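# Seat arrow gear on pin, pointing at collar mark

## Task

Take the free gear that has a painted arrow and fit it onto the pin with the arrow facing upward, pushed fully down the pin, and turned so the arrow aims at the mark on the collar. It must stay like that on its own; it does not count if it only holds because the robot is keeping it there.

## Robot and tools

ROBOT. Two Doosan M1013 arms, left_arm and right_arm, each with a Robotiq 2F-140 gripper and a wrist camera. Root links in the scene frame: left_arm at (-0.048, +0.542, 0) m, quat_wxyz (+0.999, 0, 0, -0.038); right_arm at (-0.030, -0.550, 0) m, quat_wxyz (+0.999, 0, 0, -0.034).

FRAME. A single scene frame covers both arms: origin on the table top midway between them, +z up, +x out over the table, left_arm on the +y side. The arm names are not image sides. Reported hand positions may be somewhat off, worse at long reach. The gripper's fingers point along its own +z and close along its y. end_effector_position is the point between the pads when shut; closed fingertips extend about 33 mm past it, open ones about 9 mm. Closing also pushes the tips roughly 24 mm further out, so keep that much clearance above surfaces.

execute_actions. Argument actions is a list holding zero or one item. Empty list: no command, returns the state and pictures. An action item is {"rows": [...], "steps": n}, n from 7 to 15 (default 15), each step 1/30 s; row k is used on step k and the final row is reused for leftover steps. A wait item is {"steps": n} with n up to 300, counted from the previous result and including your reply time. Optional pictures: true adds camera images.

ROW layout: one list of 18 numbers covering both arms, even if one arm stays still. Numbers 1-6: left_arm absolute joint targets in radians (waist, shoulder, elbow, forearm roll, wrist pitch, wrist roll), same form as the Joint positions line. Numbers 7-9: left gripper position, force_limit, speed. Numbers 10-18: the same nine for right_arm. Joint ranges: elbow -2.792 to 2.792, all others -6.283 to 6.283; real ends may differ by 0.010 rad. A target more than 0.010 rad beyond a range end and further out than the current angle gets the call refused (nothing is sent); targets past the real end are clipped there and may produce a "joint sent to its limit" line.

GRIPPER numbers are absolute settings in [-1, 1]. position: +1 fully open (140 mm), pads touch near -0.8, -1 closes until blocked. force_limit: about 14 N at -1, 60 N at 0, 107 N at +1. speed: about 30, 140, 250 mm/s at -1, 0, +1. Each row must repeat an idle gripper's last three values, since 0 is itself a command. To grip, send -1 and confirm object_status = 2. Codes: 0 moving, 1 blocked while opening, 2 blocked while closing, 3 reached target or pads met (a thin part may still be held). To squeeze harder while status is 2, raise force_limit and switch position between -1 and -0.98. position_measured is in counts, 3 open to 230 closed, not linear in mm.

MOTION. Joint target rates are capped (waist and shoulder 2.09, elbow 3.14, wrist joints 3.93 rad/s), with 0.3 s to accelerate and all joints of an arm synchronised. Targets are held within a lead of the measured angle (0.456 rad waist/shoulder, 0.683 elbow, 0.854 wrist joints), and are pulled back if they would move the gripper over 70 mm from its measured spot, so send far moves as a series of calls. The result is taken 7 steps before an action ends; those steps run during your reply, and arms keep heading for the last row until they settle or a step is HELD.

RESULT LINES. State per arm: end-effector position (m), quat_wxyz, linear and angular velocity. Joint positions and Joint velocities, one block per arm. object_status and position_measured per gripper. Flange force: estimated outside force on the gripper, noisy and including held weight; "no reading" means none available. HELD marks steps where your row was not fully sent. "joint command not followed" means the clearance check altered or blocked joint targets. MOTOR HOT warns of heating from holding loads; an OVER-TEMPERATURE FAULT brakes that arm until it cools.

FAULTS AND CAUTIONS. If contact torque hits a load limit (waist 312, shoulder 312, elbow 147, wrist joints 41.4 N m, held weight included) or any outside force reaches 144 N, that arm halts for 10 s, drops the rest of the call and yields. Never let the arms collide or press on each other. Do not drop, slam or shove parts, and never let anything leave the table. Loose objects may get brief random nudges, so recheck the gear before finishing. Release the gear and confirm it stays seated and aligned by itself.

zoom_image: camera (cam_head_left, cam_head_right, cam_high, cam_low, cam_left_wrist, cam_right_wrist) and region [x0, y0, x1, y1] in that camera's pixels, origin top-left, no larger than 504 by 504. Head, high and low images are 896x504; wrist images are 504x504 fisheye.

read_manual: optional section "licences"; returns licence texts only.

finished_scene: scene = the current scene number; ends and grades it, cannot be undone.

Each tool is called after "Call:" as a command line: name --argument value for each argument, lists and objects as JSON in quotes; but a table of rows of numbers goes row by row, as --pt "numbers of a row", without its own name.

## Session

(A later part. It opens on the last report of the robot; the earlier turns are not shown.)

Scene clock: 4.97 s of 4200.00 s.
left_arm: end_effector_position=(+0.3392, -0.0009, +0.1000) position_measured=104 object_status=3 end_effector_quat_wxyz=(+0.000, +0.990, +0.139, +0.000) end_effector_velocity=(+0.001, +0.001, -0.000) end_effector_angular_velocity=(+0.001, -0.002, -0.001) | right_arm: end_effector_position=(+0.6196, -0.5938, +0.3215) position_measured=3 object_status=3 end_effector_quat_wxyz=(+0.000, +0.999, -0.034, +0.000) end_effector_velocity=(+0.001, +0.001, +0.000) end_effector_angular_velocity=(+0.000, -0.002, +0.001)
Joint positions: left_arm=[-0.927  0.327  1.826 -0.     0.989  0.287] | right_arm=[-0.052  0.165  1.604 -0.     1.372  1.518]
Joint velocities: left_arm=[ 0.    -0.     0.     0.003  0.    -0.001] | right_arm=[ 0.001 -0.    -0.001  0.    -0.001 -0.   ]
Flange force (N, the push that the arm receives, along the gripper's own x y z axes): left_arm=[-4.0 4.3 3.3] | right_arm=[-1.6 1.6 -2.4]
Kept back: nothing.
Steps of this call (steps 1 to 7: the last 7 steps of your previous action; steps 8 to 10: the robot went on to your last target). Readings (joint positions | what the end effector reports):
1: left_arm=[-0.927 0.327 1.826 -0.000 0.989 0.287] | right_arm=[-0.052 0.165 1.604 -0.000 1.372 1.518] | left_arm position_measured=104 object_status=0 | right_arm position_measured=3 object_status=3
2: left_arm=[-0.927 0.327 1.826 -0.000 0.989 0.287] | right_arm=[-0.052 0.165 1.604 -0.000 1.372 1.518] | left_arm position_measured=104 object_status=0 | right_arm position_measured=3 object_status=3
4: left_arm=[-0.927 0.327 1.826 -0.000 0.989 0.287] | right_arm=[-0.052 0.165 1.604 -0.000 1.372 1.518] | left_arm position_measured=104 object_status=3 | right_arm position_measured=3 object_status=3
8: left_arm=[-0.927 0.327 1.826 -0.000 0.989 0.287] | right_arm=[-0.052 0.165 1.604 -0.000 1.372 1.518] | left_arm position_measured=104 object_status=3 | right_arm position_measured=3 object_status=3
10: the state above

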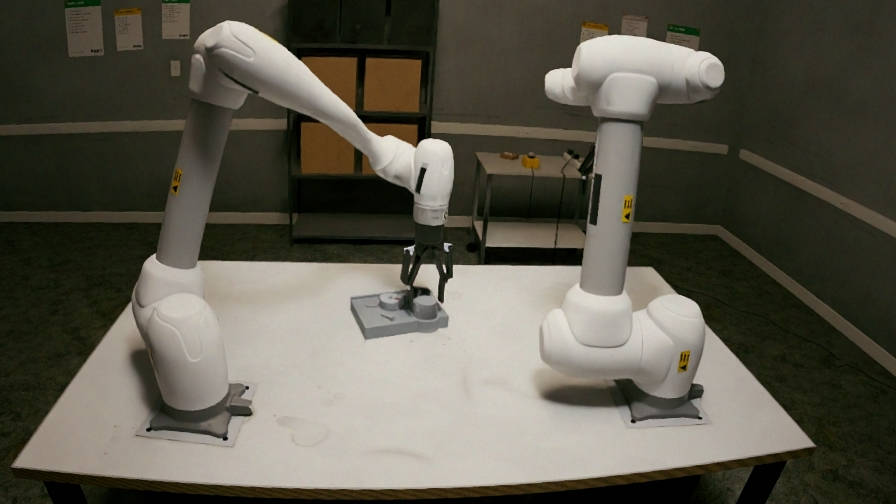

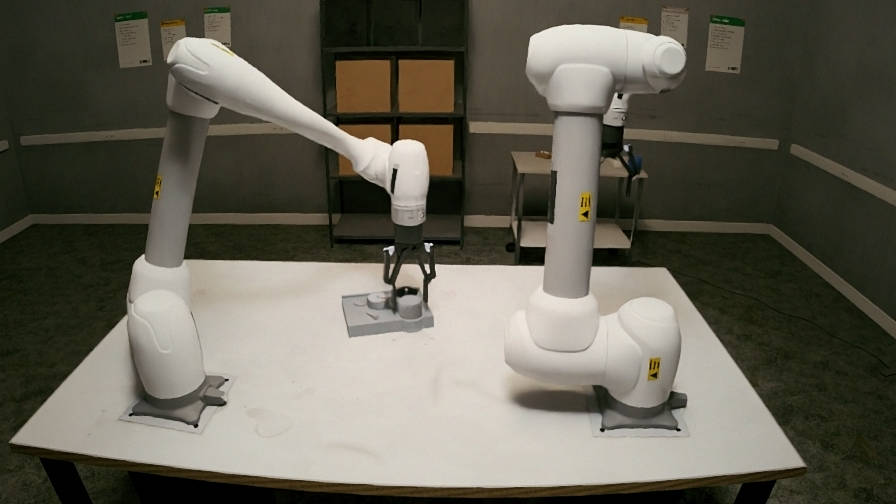

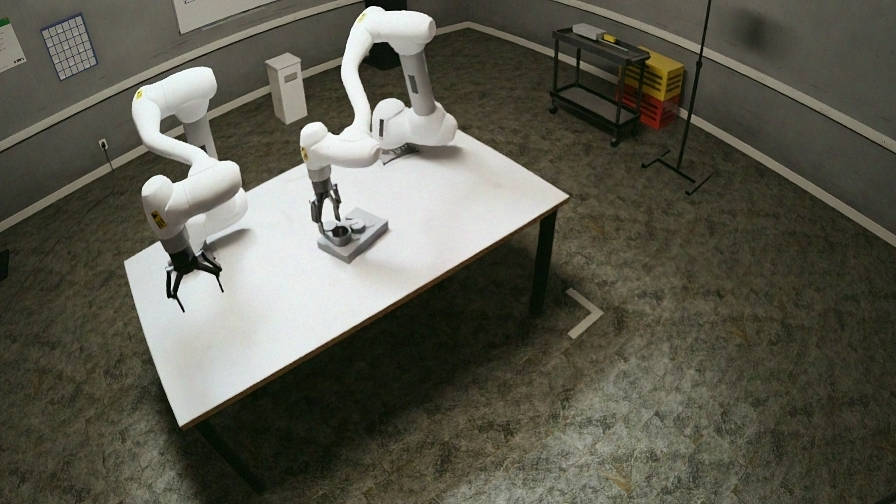

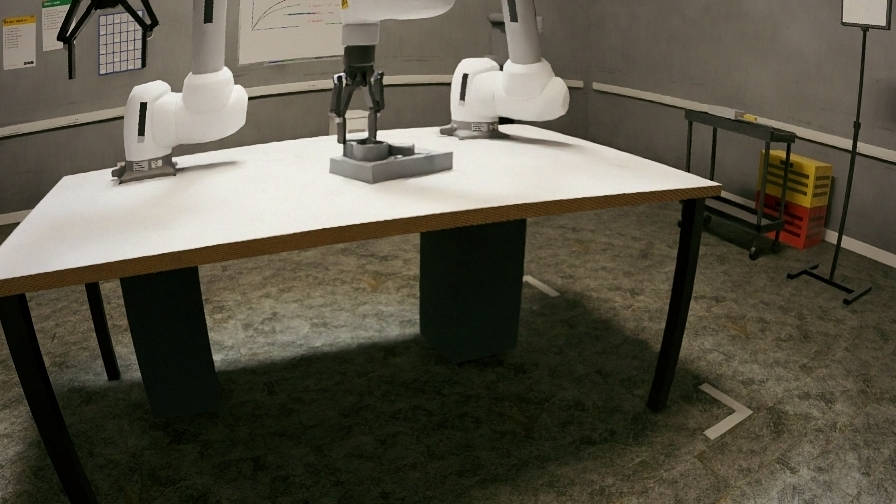

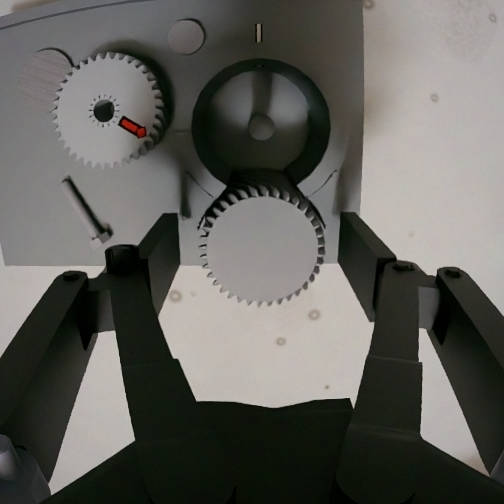

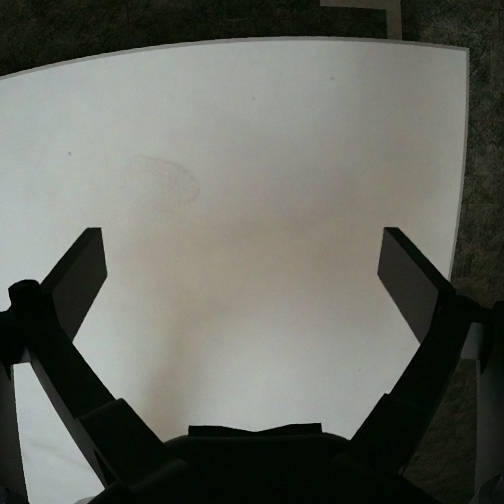

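Call:
execute_actions --actions '[{"rows":[[-0.9274,0.3266,1.8261,0,0.9889,0.2874,-1,-0.6,-0.5,-0.052,0.165,1.604,0,1.372,1.518,1,0,0]]}]'

Call:
execute_actions --actions '[{"steps":10}]' --pictures true

Call:
zoom_image --camera "cam_left_wrist" --region '[160, 140, 360, 320]'

Scene clock: 5.50 s of 4200.00 s.
left_arm: end_effector_position=(+0.3394, -0.0014, +0.1002) position_measured=130 object_status=0 end_effector_quat_wxyz=(+0.000, +0.990, +0.139, +0.000) end_effector_velocity=(-0.002, +0.000, -0.001) end_effector_angular_velocity=(+0.002, +0.002, -0.000) | right_arm: end_effector_position=(+0.6196, -0.5938, +0.3215) position_measured=3 object_status=3 end_effector_quat_wxyz=(+0.000, +0.999, -0.034, +0.000) end_effector_velocity=(+0.000, +0.000, +0.000) end_effector_angular_velocity=(-0.000, -0.000, +0.001)
Joint positions: left_arm=[-0.927  0.327  1.826  0.     0.988  0.287] | right_arm=[-0.052  0.165  1.604 -0.     1.372  1.518]
Joint velocities: left_arm=[-0.001  0.     0.002 -0.001  0.001 -0.001] | right_arm=[ 0.001  0.    -0.    -0.     0.    -0.   ]
Flange force (N, the push that the arm receives, along the gripper's own x y z axes): left_arm=[-7.6 18.1 -15.2] | right_arm=[-2.5 1.4 -2.6]
Steps of this call (steps 1 to 8: the robot went on to your last target; steps 9 to 16: the first 8 steps of this action). Readings (joint positions | what the end effector reports):
9: left_arm=[-0.927 0.327 1.826 0.000 0.989 0.287] | right_arm=[-0.052 0.165 1.604 -0.000 1.372 1.518] | left_arm position_measured=104 object_status=0 | right_arm position_measured=3 object_status=3
10: left_arm=[-0.927 0.327 1.826 0.000 0.989 0.287] | right_arm=[-0.052 0.165 1.604 -0.000 1.372 1.518] | left_arm position_measured=106 object_status=0 | right_arm position_measured=3 object_status=3
12: left_arm=[-0.927 0.327 1.826 0.000 0.989 0.287] | right_arm=[-0.052 0.165 1.604 0.000 1.372 1.518] | left_arm position_measured=115 object_status=0 | right_arm position_measured=3 object_status=3
16: the state above

Scene clock: 5.83 s of 4200.00 s.
left_arm: end_effector_position=(+0.3392, -0.0010, +0.1000) position_measured=130 object_status=2 end_effector_quat_wxyz=(+0.000, +0.990, +0.139, +0.000) end_effector_velocity=(+0.001, +0.001, -0.000) end_effector_angular_velocity=(+0.000, -0.000, +0.002) | right_arm: end_effector_position=(+0.6196, -0.5938, +0.3215) position_measured=3 object_status=3 end_effector_quat_wxyz=(+0.000, +0.999, -0.034, +0.000) end_effector_velocity=(+0.000, +0.001, +0.000) end_effector_angular_velocity=(+0.000, -0.000, +0.001)
Joint positions: left_arm=[-0.927  0.327  1.826  0.     0.989  0.287] | right_arm=[-0.052  0.165  1.604 -0.     1.372  1.518]
Joint velocities: left_arm=[ 0.001  0.     0.     0.    -0.    -0.001] | right_arm=[ 0.001  0.    -0.     0.    -0.     0.   ]
Flange force (N, the push that the arm receives, along the gripper's own x y z axes): left_arm=[-3.0 30.6 -19.3] | right_arm=[-1.2 0.9 -2.9]
Kept back: nothing.
Steps of this call (steps 1 to 7: the last 7 steps of your previous action; steps 8 to 10: the robot went on to your last target). Readings (joint positions | what the end effector reports):
1: left_arm=[-0.927 0.327 1.826 0.000 0.988 0.287] | right_arm=[-0.052 0.165 1.604 -0.000 1.372 1.518] | left_arm position_measured=130 object_status=0 | right_arm position_measured=3 object_status=3
2: left_arm=[-0.927 0.327 1.826 0.000 0.988 0.287] | right_arm=[-0.052 0.165 1.604 -0.000 1.372 1.518] | left_arm position_measured=130 object_status=0 | right_arm position_measured=3 object_status=3
4: left_arm=[-0.927 0.327 1.826 0.000 0.989 0.287] | right_arm=[-0.052 0.165 1.604 -0.000 1.372 1.518] | left_arm position_measured=130 object_status=0 | right_arm position_measured=3 object_status=3
8: left_arm=[-0.927 0.327 1.826 0.000 0.989 0.287] | right_arm=[-0.052 0.165 1.604 -0.000 1.372 1.518] | left_arm position_measured=130 object_status=2 | right_arm position_measured=3 object_status=3
10: the state above

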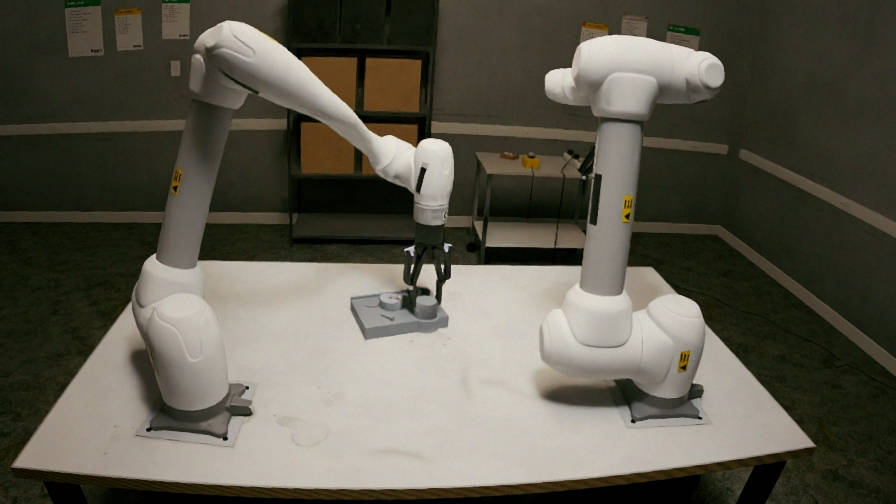

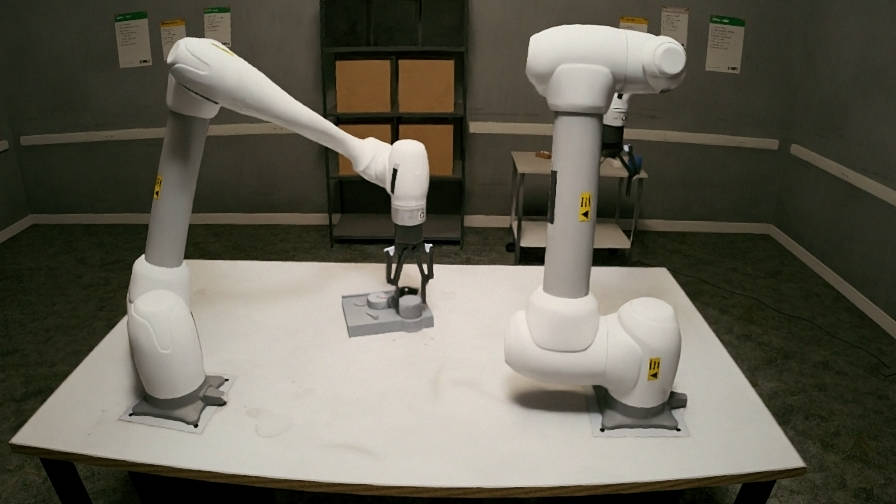

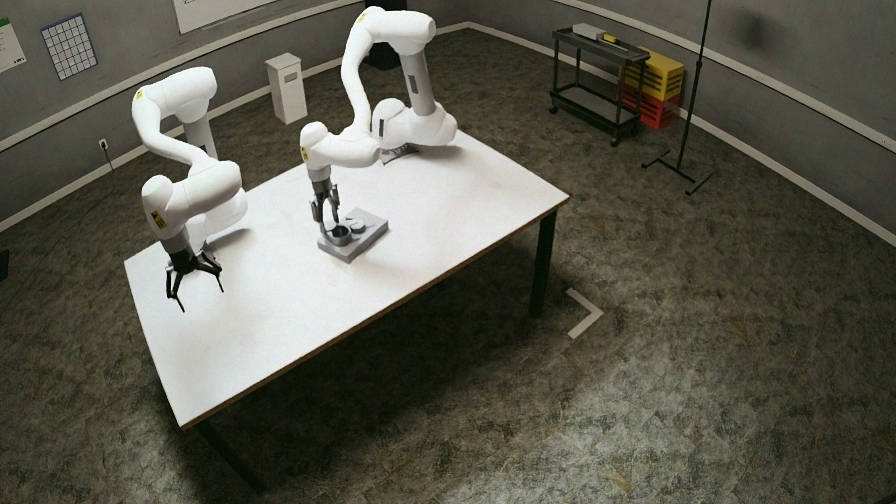

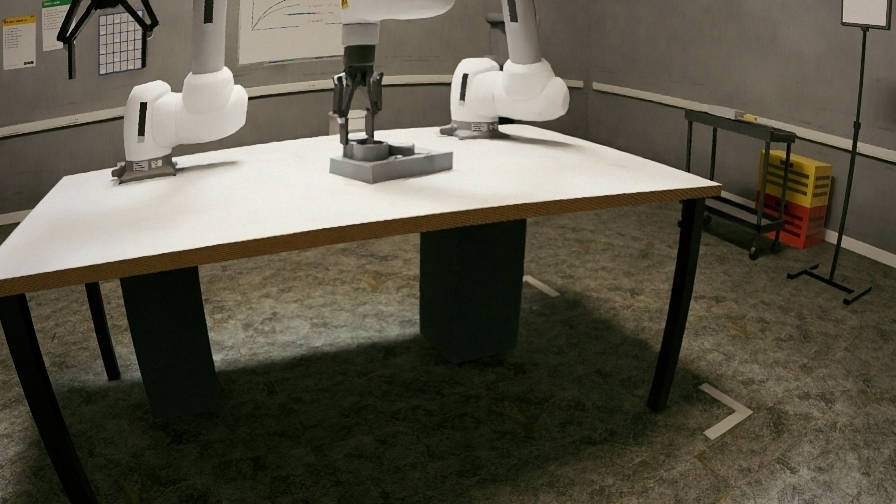

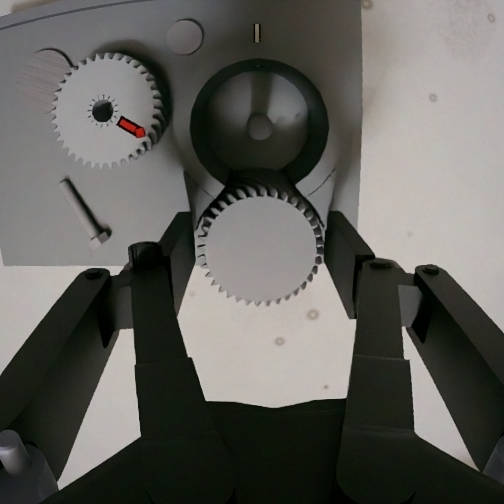

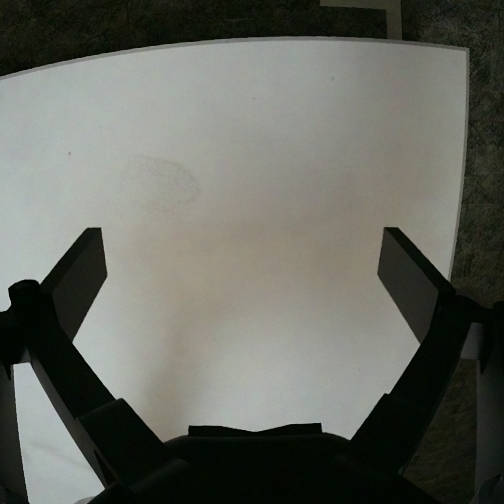

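Region (160, 140, 360, 320) of cam_left_wrist's 504x504 image, scaled by 2.520, with more detail than that image has; it fills the top 454 rows of this view, and the rest is white.

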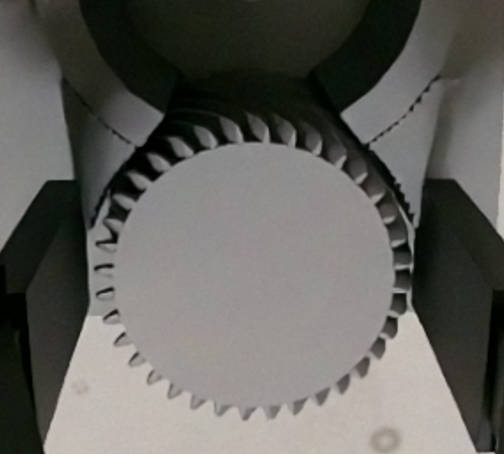

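Call:
execute_actions --actions '[{"rows":[[-0.9274,0.3266,1.8261,0,0.9889,0.2874,0.05,-0.6,-0.5,-0.052,0.165,1.604,0,1.372,1.518,1,0,0],[-0.9274,0.3266,1.8261,0,0.9889,0.2874,0.05,-0.6,-0.5,-0.052,0.165,1.604,0,1.372,1.518,1,0,0],[-0.9274,0.3266,1.8261,0,0.9889,0.2874,0.05,-0.6,-0.5,-0.052,0.165,1.604,0,1.372,1.518,1,0,0],[-0.9274,0.3241,1.8189,0,0.9986,0.2874,0.05,-0.6,-0.5,-0.052,0.165,1.604,0,1.372,1.518,1,0,0]],"steps":10}]'

Call:
execute_actions --actions '[{"rows":[[-0.9274,0.3241,1.8189,0,0.9986,0.2874,-0.2,-0.6,-0.5,-0.052,0.165,1.604,0,1.372,1.518,1,0,0]]}]'

Call:
execute_actions --actions '[{"rows":[[-0.9274,0.3241,1.8189,0,0.9986,0.3674,-0.2,-0.6,-0.5,-0.052,0.165,1.604,0,1.372,1.518,1,0,0]]}]' --pictures true

Call:
zoom_image --camera "cam_left_wrist" --region '[160, 140, 360, 320]'

Scene clock: 6.53 s of 4200.00 s.
left_arm: end_effector_position=(+0.3388, -0.0005, +0.0996) position_measured=124 object_status=0 end_effector_quat_wxyz=(-0.001, +0.990, +0.139, -0.000) end_effector_velocity=(-0.000, +0.000, +0.001) end_effector_angular_velocity=(+0.000, +0.000, -0.000) | right_arm: end_effector_position=(+0.6196, -0.5938, +0.3215) position_measured=3 object_status=3 end_effector_quat_wxyz=(+0.000, +0.999, -0.034, +0.000) end_effector_velocity=(+0.000, -0.000, +0.000) end_effector_angular_velocity=(+0.000, -0.001, -0.001)
Joint positions: left_arm=[-0.927  0.327  1.827  0.     0.989  0.287] | right_arm=[-0.052  0.165  1.604 -0.     1.372  1.518]
Joint velocities: left_arm=[-0.    -0.001  0.     0.     0.001 -0.   ] | right_arm=[-0.001  0.    -0.001  0.    -0.    -0.   ]
Flange force (N, the push that the arm receives, along the gripper's own x y z axes): left_arm=[-3.5 18.8 -0.6] | right_arm=[-3.5 2.2 -2.5]
Steps of this call (steps 1 to 15: the robot went on to your last target; steps 16 to 18: nothing new was sent; steps 19 to 21: the first 3 steps of this action). Readings (joint positions | what the end effector reports):
19: left_arm=[-0.927 0.327 1.826 0.000 0.989 0.287] | right_arm=[-0.052 0.165 1.604 -0.000 1.372 1.518] | left_arm position_measured=130 object_status=0 | right_arm position_measured=3 object_status=3
20: left_arm=[-0.927 0.327 1.826 0.000 0.989 0.287] | right_arm=[-0.052 0.165 1.604 -0.000 1.372 1.518] | left_arm position_measured=130 object_status=0 | right_arm position_measured=3 object_status=3
21: the state above

Scene clock: 7.03 s of 4200.00 s.
left_arm: end_effector_position=(+0.3401, -0.0022, +0.1054) position_measured=137 object_status=0 end_effector_quat_wxyz=(+0.000, +0.990, +0.139, +0.000) end_effector_velocity=(-0.000, -0.001, -0.003) end_effector_angular_velocity=(+0.000, +0.001, -0.000) | right_arm: end_effector_position=(+0.6196, -0.5938, +0.3215) position_measured=3 object_status=3 end_effector_quat_wxyz=(+0.000, +0.999, -0.034, +0.000) end_effector_velocity=(-0.000, -0.001, +0.000) end_effector_angular_velocity=(-0.000, +0.000, -0.001)
Joint positions: left_arm=[-0.927  0.324  1.819  0.     0.999  0.287] | right_arm=[-0.052  0.165  1.604  0.     1.372  1.518]
Joint velocities: left_arm=[-0.001  0.004  0.001 -0.    -0.004 -0.   ] | right_arm=[-0.001 -0.    -0.    -0.     0.001 -0.   ]
Flange force (N, the push that the arm receives, along the gripper's own x y z axes): left_arm=[-6.7 -17.3 -60.1] | right_arm=[-2.7 2.0 -1.9]
Steps of this call (steps 1 to 7: the last 7 steps of your previous action; steps 8 to 15: the first 8 steps of this action). Readings (joint positions | what the end effector reports):
8: left_arm=[-0.927 0.324 1.819 0.000 0.999 0.287] | right_arm=[-0.052 0.165 1.604 -0.000 1.372 1.518] | left_arm position_measured=123 object_status=0 | right_arm position_measured=3 object_status=3
9: left_arm=[-0.927 0.324 1.819 0.000 0.999 0.287] | right_arm=[-0.052 0.165 1.604 -0.000 1.372 1.518] | left_arm position_measured=124 object_status=0 | right_arm position_measured=3 object_status=3
11: left_arm=[-0.927 0.324 1.819 0.000 0.999 0.287] | right_arm=[-0.052 0.165 1.604 -0.000 1.372 1.518] | left_arm position_measured=134 object_status=0 | right_arm position_measured=3 object_status=3
15: the state above

Scene clock: 7.53 s of 4200.00 s.
left_arm: end_effector_position=(+0.3400, -0.0022, +0.1050) position_measured=137 object_status=2 end_effector_quat_wxyz=(+0.000, +0.995, +0.100, -0.000) end_effector_velocity=(-0.001, -0.001, -0.002) end_effector_angular_velocity=(+0.001, +0.001, -0.005) | right_arm: end_effector_position=(+0.6196, -0.5938, +0.3215) position_measured=3 object_status=3 end_effector_quat_wxyz=(+0.000, +0.999, -0.034, +0.000) end_effector_velocity=(-0.000, -0.001, -0.000) end_effector_angular_velocity=(+0.000, +0.001, -0.001)
Joint positions: left_arm=[-0.927  0.324  1.819 -0.     0.999  0.367] | right_arm=[-0.052  0.165  1.604 -0.     1.372  1.518]
Joint velocities: left_arm=[-0.001  0.003  0.    -0.001 -0.002  0.005] | right_arm=[-0.001  0.    -0.     0.     0.001  0.   ]
Flange force (N, the push that the arm receives, along the gripper's own x y z axes): left_arm=[-24.8 -10.1 -89.0] | right_arm=[-0.7 2.1 -2.1]
Steps of this call (steps 1 to 7: the last 7 steps of your previous action; steps 8 to 15: the first 8 steps of this action). Readings (joint positions | what the end effector reports):
8: left_arm=[-0.927 0.324 1.819 0.000 0.999 0.287] | right_arm=[-0.052 0.165 1.604 -0.000 1.372 1.518] | left_arm position_measured=137 object_status=2 | right_arm position_measured=3 object_status=3
9: left_arm=[-0.927 0.324 1.819 0.000 0.999 0.294] | right_arm=[-0.052 0.165 1.604 -0.000 1.372 1.518] | left_arm position_measured=137 object_status=2 | right_arm position_measured=3 object_status=3
11: left_arm=[-0.927 0.324 1.819 0.000 0.999 0.343] | right_arm=[-0.052 0.165 1.604 0.000 1.372 1.518] | left_arm position_measured=137 object_status=2 | right_arm position_measured=3 object_status=3
15: the state above

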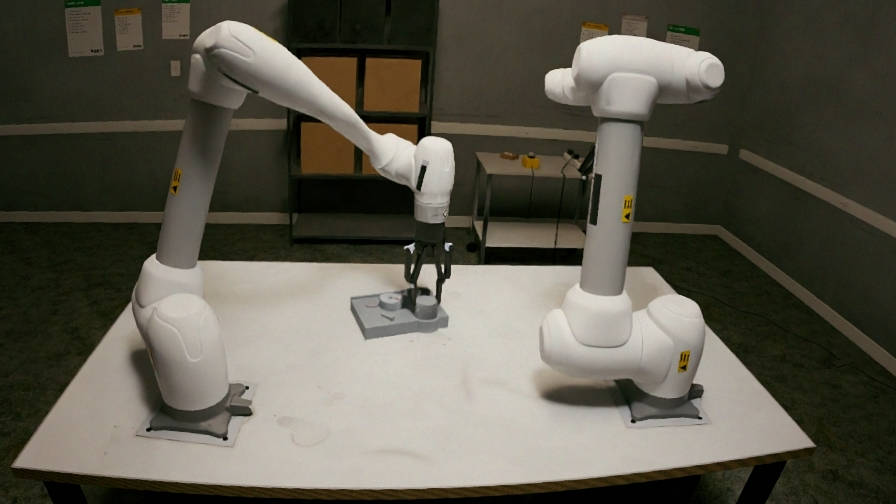

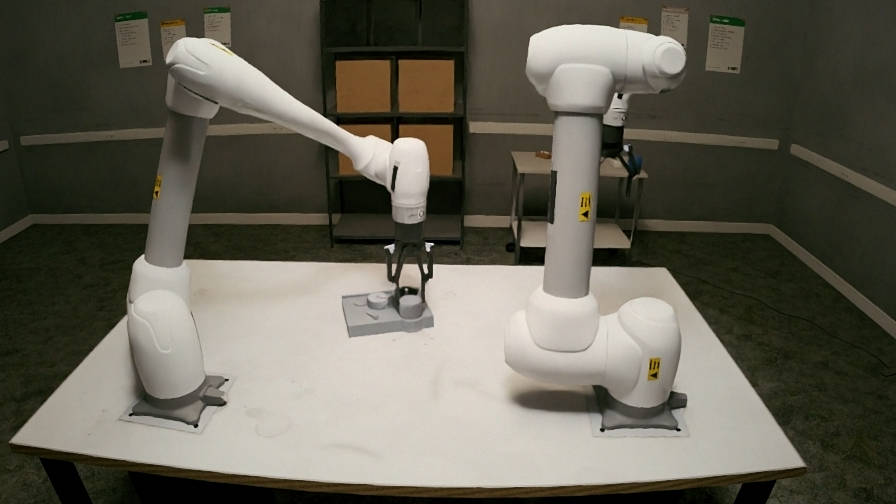

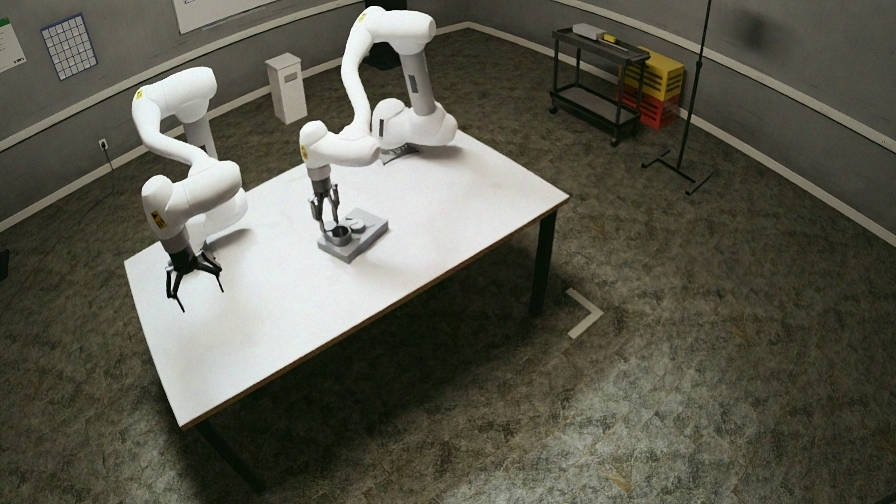

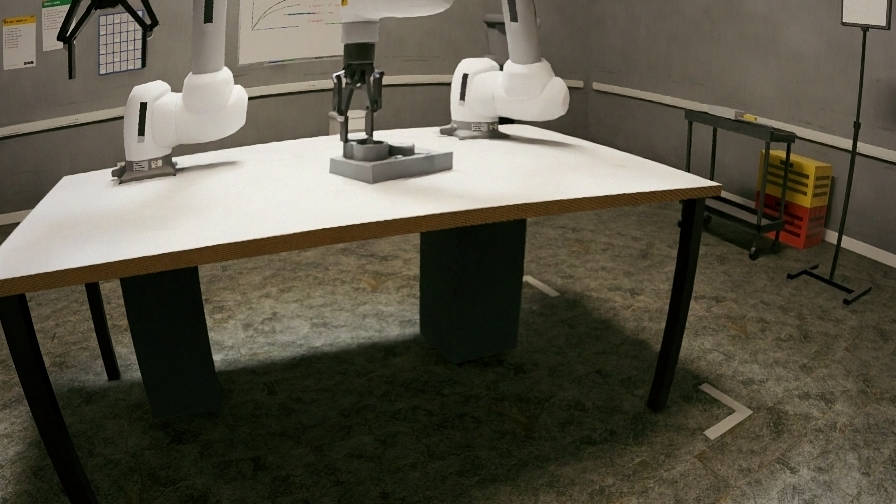

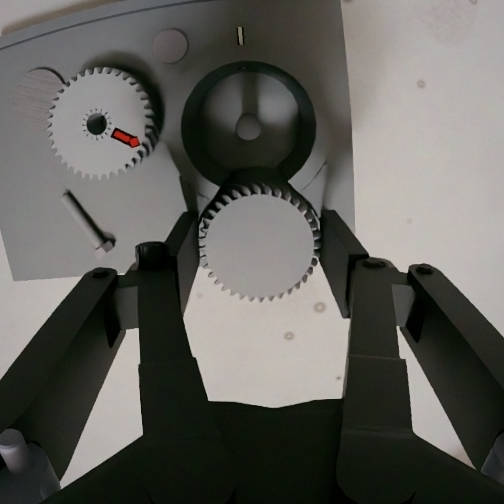

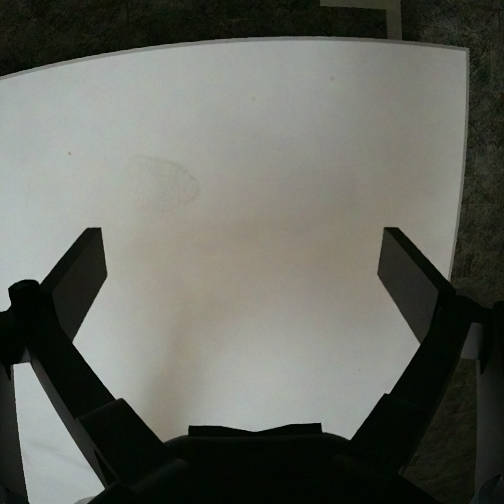

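Region (160, 140, 360, 320) of cam_left_wrist's 504x504 image, scaled by 2.520, with more detail than that image has; it fills the top 454 rows of this view, and the rest is white.

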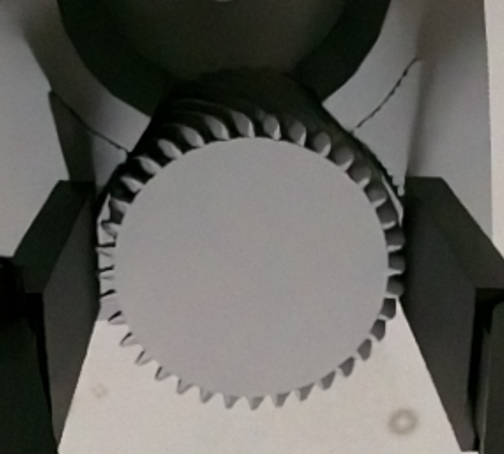

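Call:
execute_actions --actions '[{"rows":[[-0.9274,0.3218,1.8168,0,1.003,0.3674,-0.22,-0.6,-0.8,-0.052,0.165,1.604,0,1.372,1.518,1,0,0]]}]'

Call:
execute_actions --actions '[{"rows":[[-0.9274,0.3218,1.8168,0,1.003,0.2874,-0.22,-0.6,-0.8,-0.052,0.165,1.604,0,1.372,1.518,1,0,0]]}]' --pictures true

Call:
zoom_image --camera "cam_left_wrist" --region '[160, 140, 360, 320]'

Scene clock: 8.10 s of 4200.00 s.
left_arm: end_effector_position=(+0.3398, -0.0019, +0.1071) position_measured=139 object_status=0 end_effector_quat_wxyz=(-0.000, +0.995, +0.100, -0.000) end_effector_velocity=(+0.002, -0.002, +0.004) end_effector_angular_velocity=(-0.004, -0.004, -0.000) | right_arm: end_effector_position=(+0.6196, -0.5938, +0.3215) position_measured=3 object_status=3 end_effector_quat_wxyz=(+0.000, +0.999, -0.034, +0.000) end_effector_velocity=(+0.001, +0.000, +0.000) end_effector_angular_velocity=(-0.000, -0.002, +0.001)
Joint positions: left_arm=[-0.927  0.322  1.817 -0.     1.003  0.367] | right_arm=[-0.052  0.165  1.604 -0.     1.372  1.518]
Joint velocities: left_arm=[-0.    -0.002 -0.006  0.001  0.003 -0.001] | right_arm=[ 0.    -0.    -0.001 -0.    -0.001 -0.   ]
Flange force (N, the push that the arm receives, along the gripper's own x y z axes): left_arm=[-5.1 17.0 61.2] | right_arm=[-1.1 0.4 -2.8]
Steps of this call (steps 1 to 7: the last 7 steps of your previous action; steps 8 to 9: the robot went on to your last target; steps 10 to 17: the first 8 steps of this action). Readings (joint positions | what the end effector reports):
10: left_arm=[-0.927 0.324 1.819 -0.000 0.999 0.367] | right_arm=[-0.052 0.165 1.604 -0.000 1.372 1.518] | left_arm position_measured=137 object_status=0 | right_arm position_measured=3 object_status=3
11: left_arm=[-0.927 0.323 1.819 -0.000 1.000 0.367] | right_arm=[-0.052 0.165 1.604 -0.000 1.372 1.518] | left_arm position_measured=137 object_status=0 | right_arm position_measured=3 object_status=3
13: left_arm=[-0.927 0.323 1.818 -0.000 1.002 0.367] | right_arm=[-0.052 0.165 1.604 -0.000 1.372 1.518] | left_arm position_measured=138 object_status=0 | right_arm position_measured=3 object_status=3
17: the state above

Scene clock: 8.60 s of 4200.00 s.
left_arm: end_effector_position=(+0.3402, -0.0021, +0.1078) position_measured=139 object_status=2 end_effector_quat_wxyz=(-0.000, +0.990, +0.139, +0.000) end_effector_velocity=(-0.000, -0.000, -0.001) end_effector_angular_velocity=(-0.000, +0.000, +0.005) | right_arm: end_effector_position=(+0.6196, -0.5938, +0.3215) position_measured=3 object_status=3 end_effector_quat_wxyz=(+0.000, +0.999, -0.034, +0.000) end_effector_velocity=(+0.000, +0.000, -0.000) end_effector_angular_velocity=(+0.000, -0.001, +0.000)
Joint positions: left_arm=[-0.927  0.322  1.817  0.001  1.003  0.288] | right_arm=[-0.052  0.165  1.604 -0.     1.372  1.518]
Joint velocities: left_arm=[-0.     0.001  0.001 -0.001 -0.001 -0.004] | right_arm=[ 0.    -0.     0.     0.    -0.001  0.   ]
Flange force (N, the push that the arm receives, along the gripper's own x y z axes): left_arm=[10.2 -20.8 7.0] | right_arm=[-0.4 2.5 -1.5]
Steps of this call (steps 1 to 7: the last 7 steps of your previous action; steps 8 to 15: the first 8 steps of this action). Readings (joint positions | what the end effector reports):
8: left_arm=[-0.927 0.322 1.817 -0.000 1.003 0.367] | right_arm=[-0.052 0.165 1.604 -0.000 1.372 1.518] | left_arm position_measured=139 object_status=2 | right_arm position_measured=3 object_status=3
9: left_arm=[-0.927 0.322 1.817 0.000 1.003 0.360] | right_arm=[-0.052 0.165 1.604 -0.000 1.372 1.518] | left_arm position_measured=139 object_status=2 | right_arm position_measured=3 object_status=3
11: left_arm=[-0.927 0.322 1.817 0.001 1.003 0.312] | right_arm=[-0.052 0.165 1.604 0.000 1.372 1.518] | left_arm position_measured=139 object_status=2 | right_arm position_measured=3 object_status=3
15: the state above

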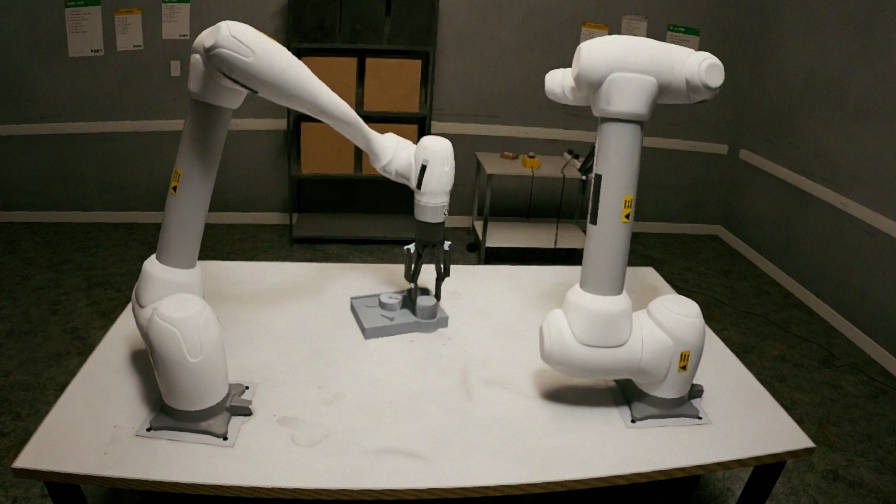

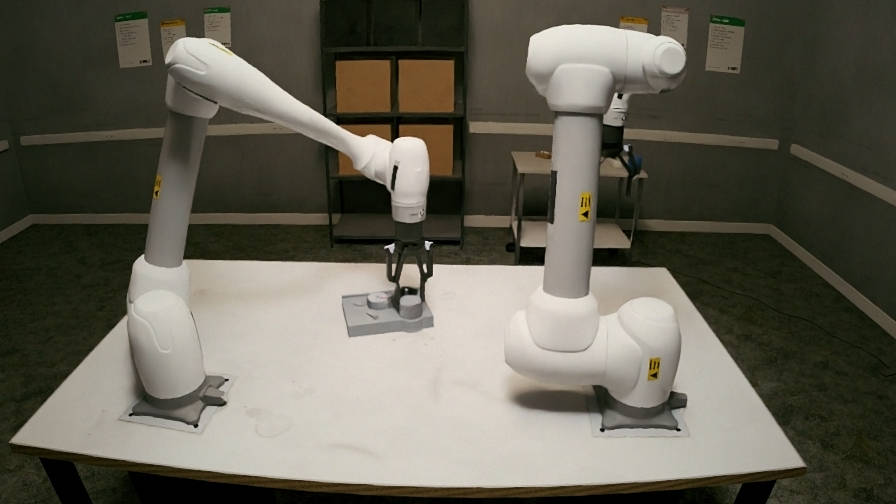

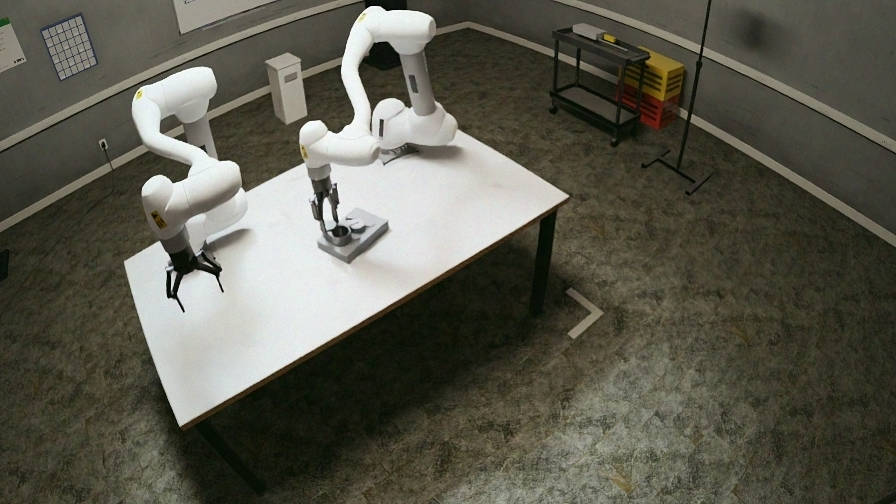

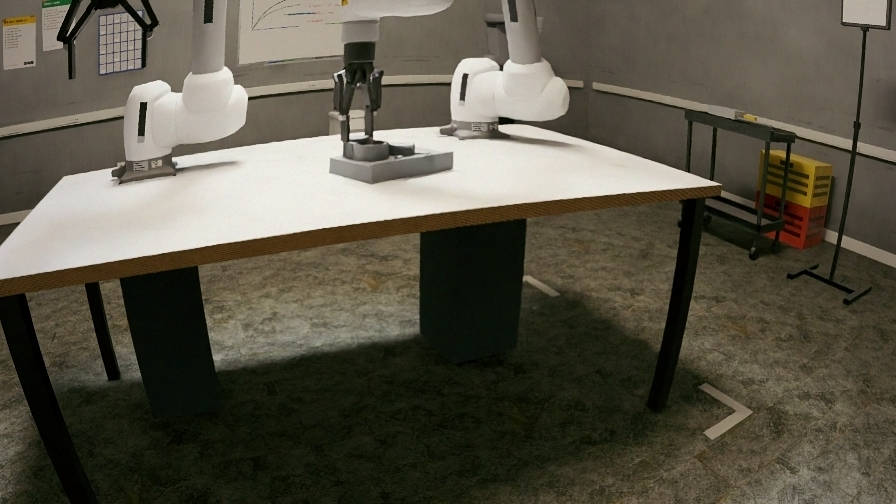

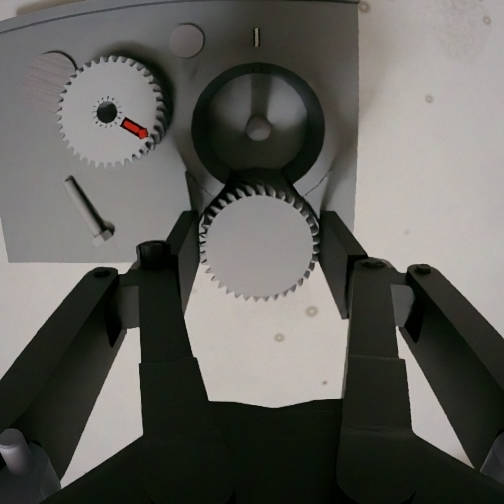

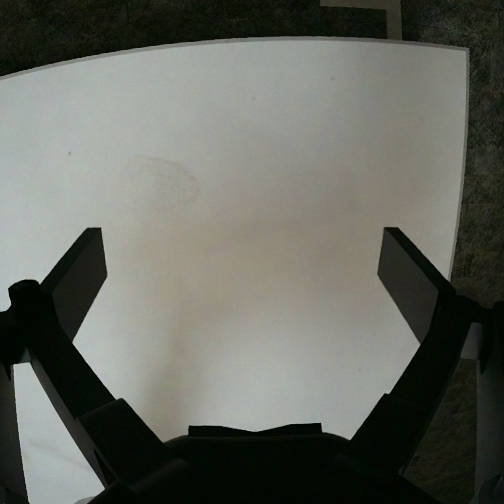

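Region (160, 140, 360, 320) of cam_left_wrist's 504x504 image, scaled by 2.520, with more detail than that image has; it fills the top 454 rows of this view, and the rest is white.

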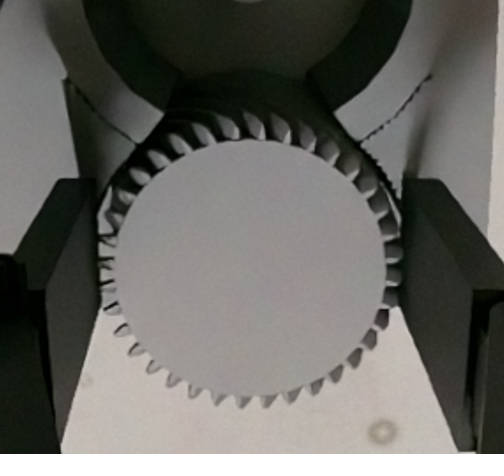

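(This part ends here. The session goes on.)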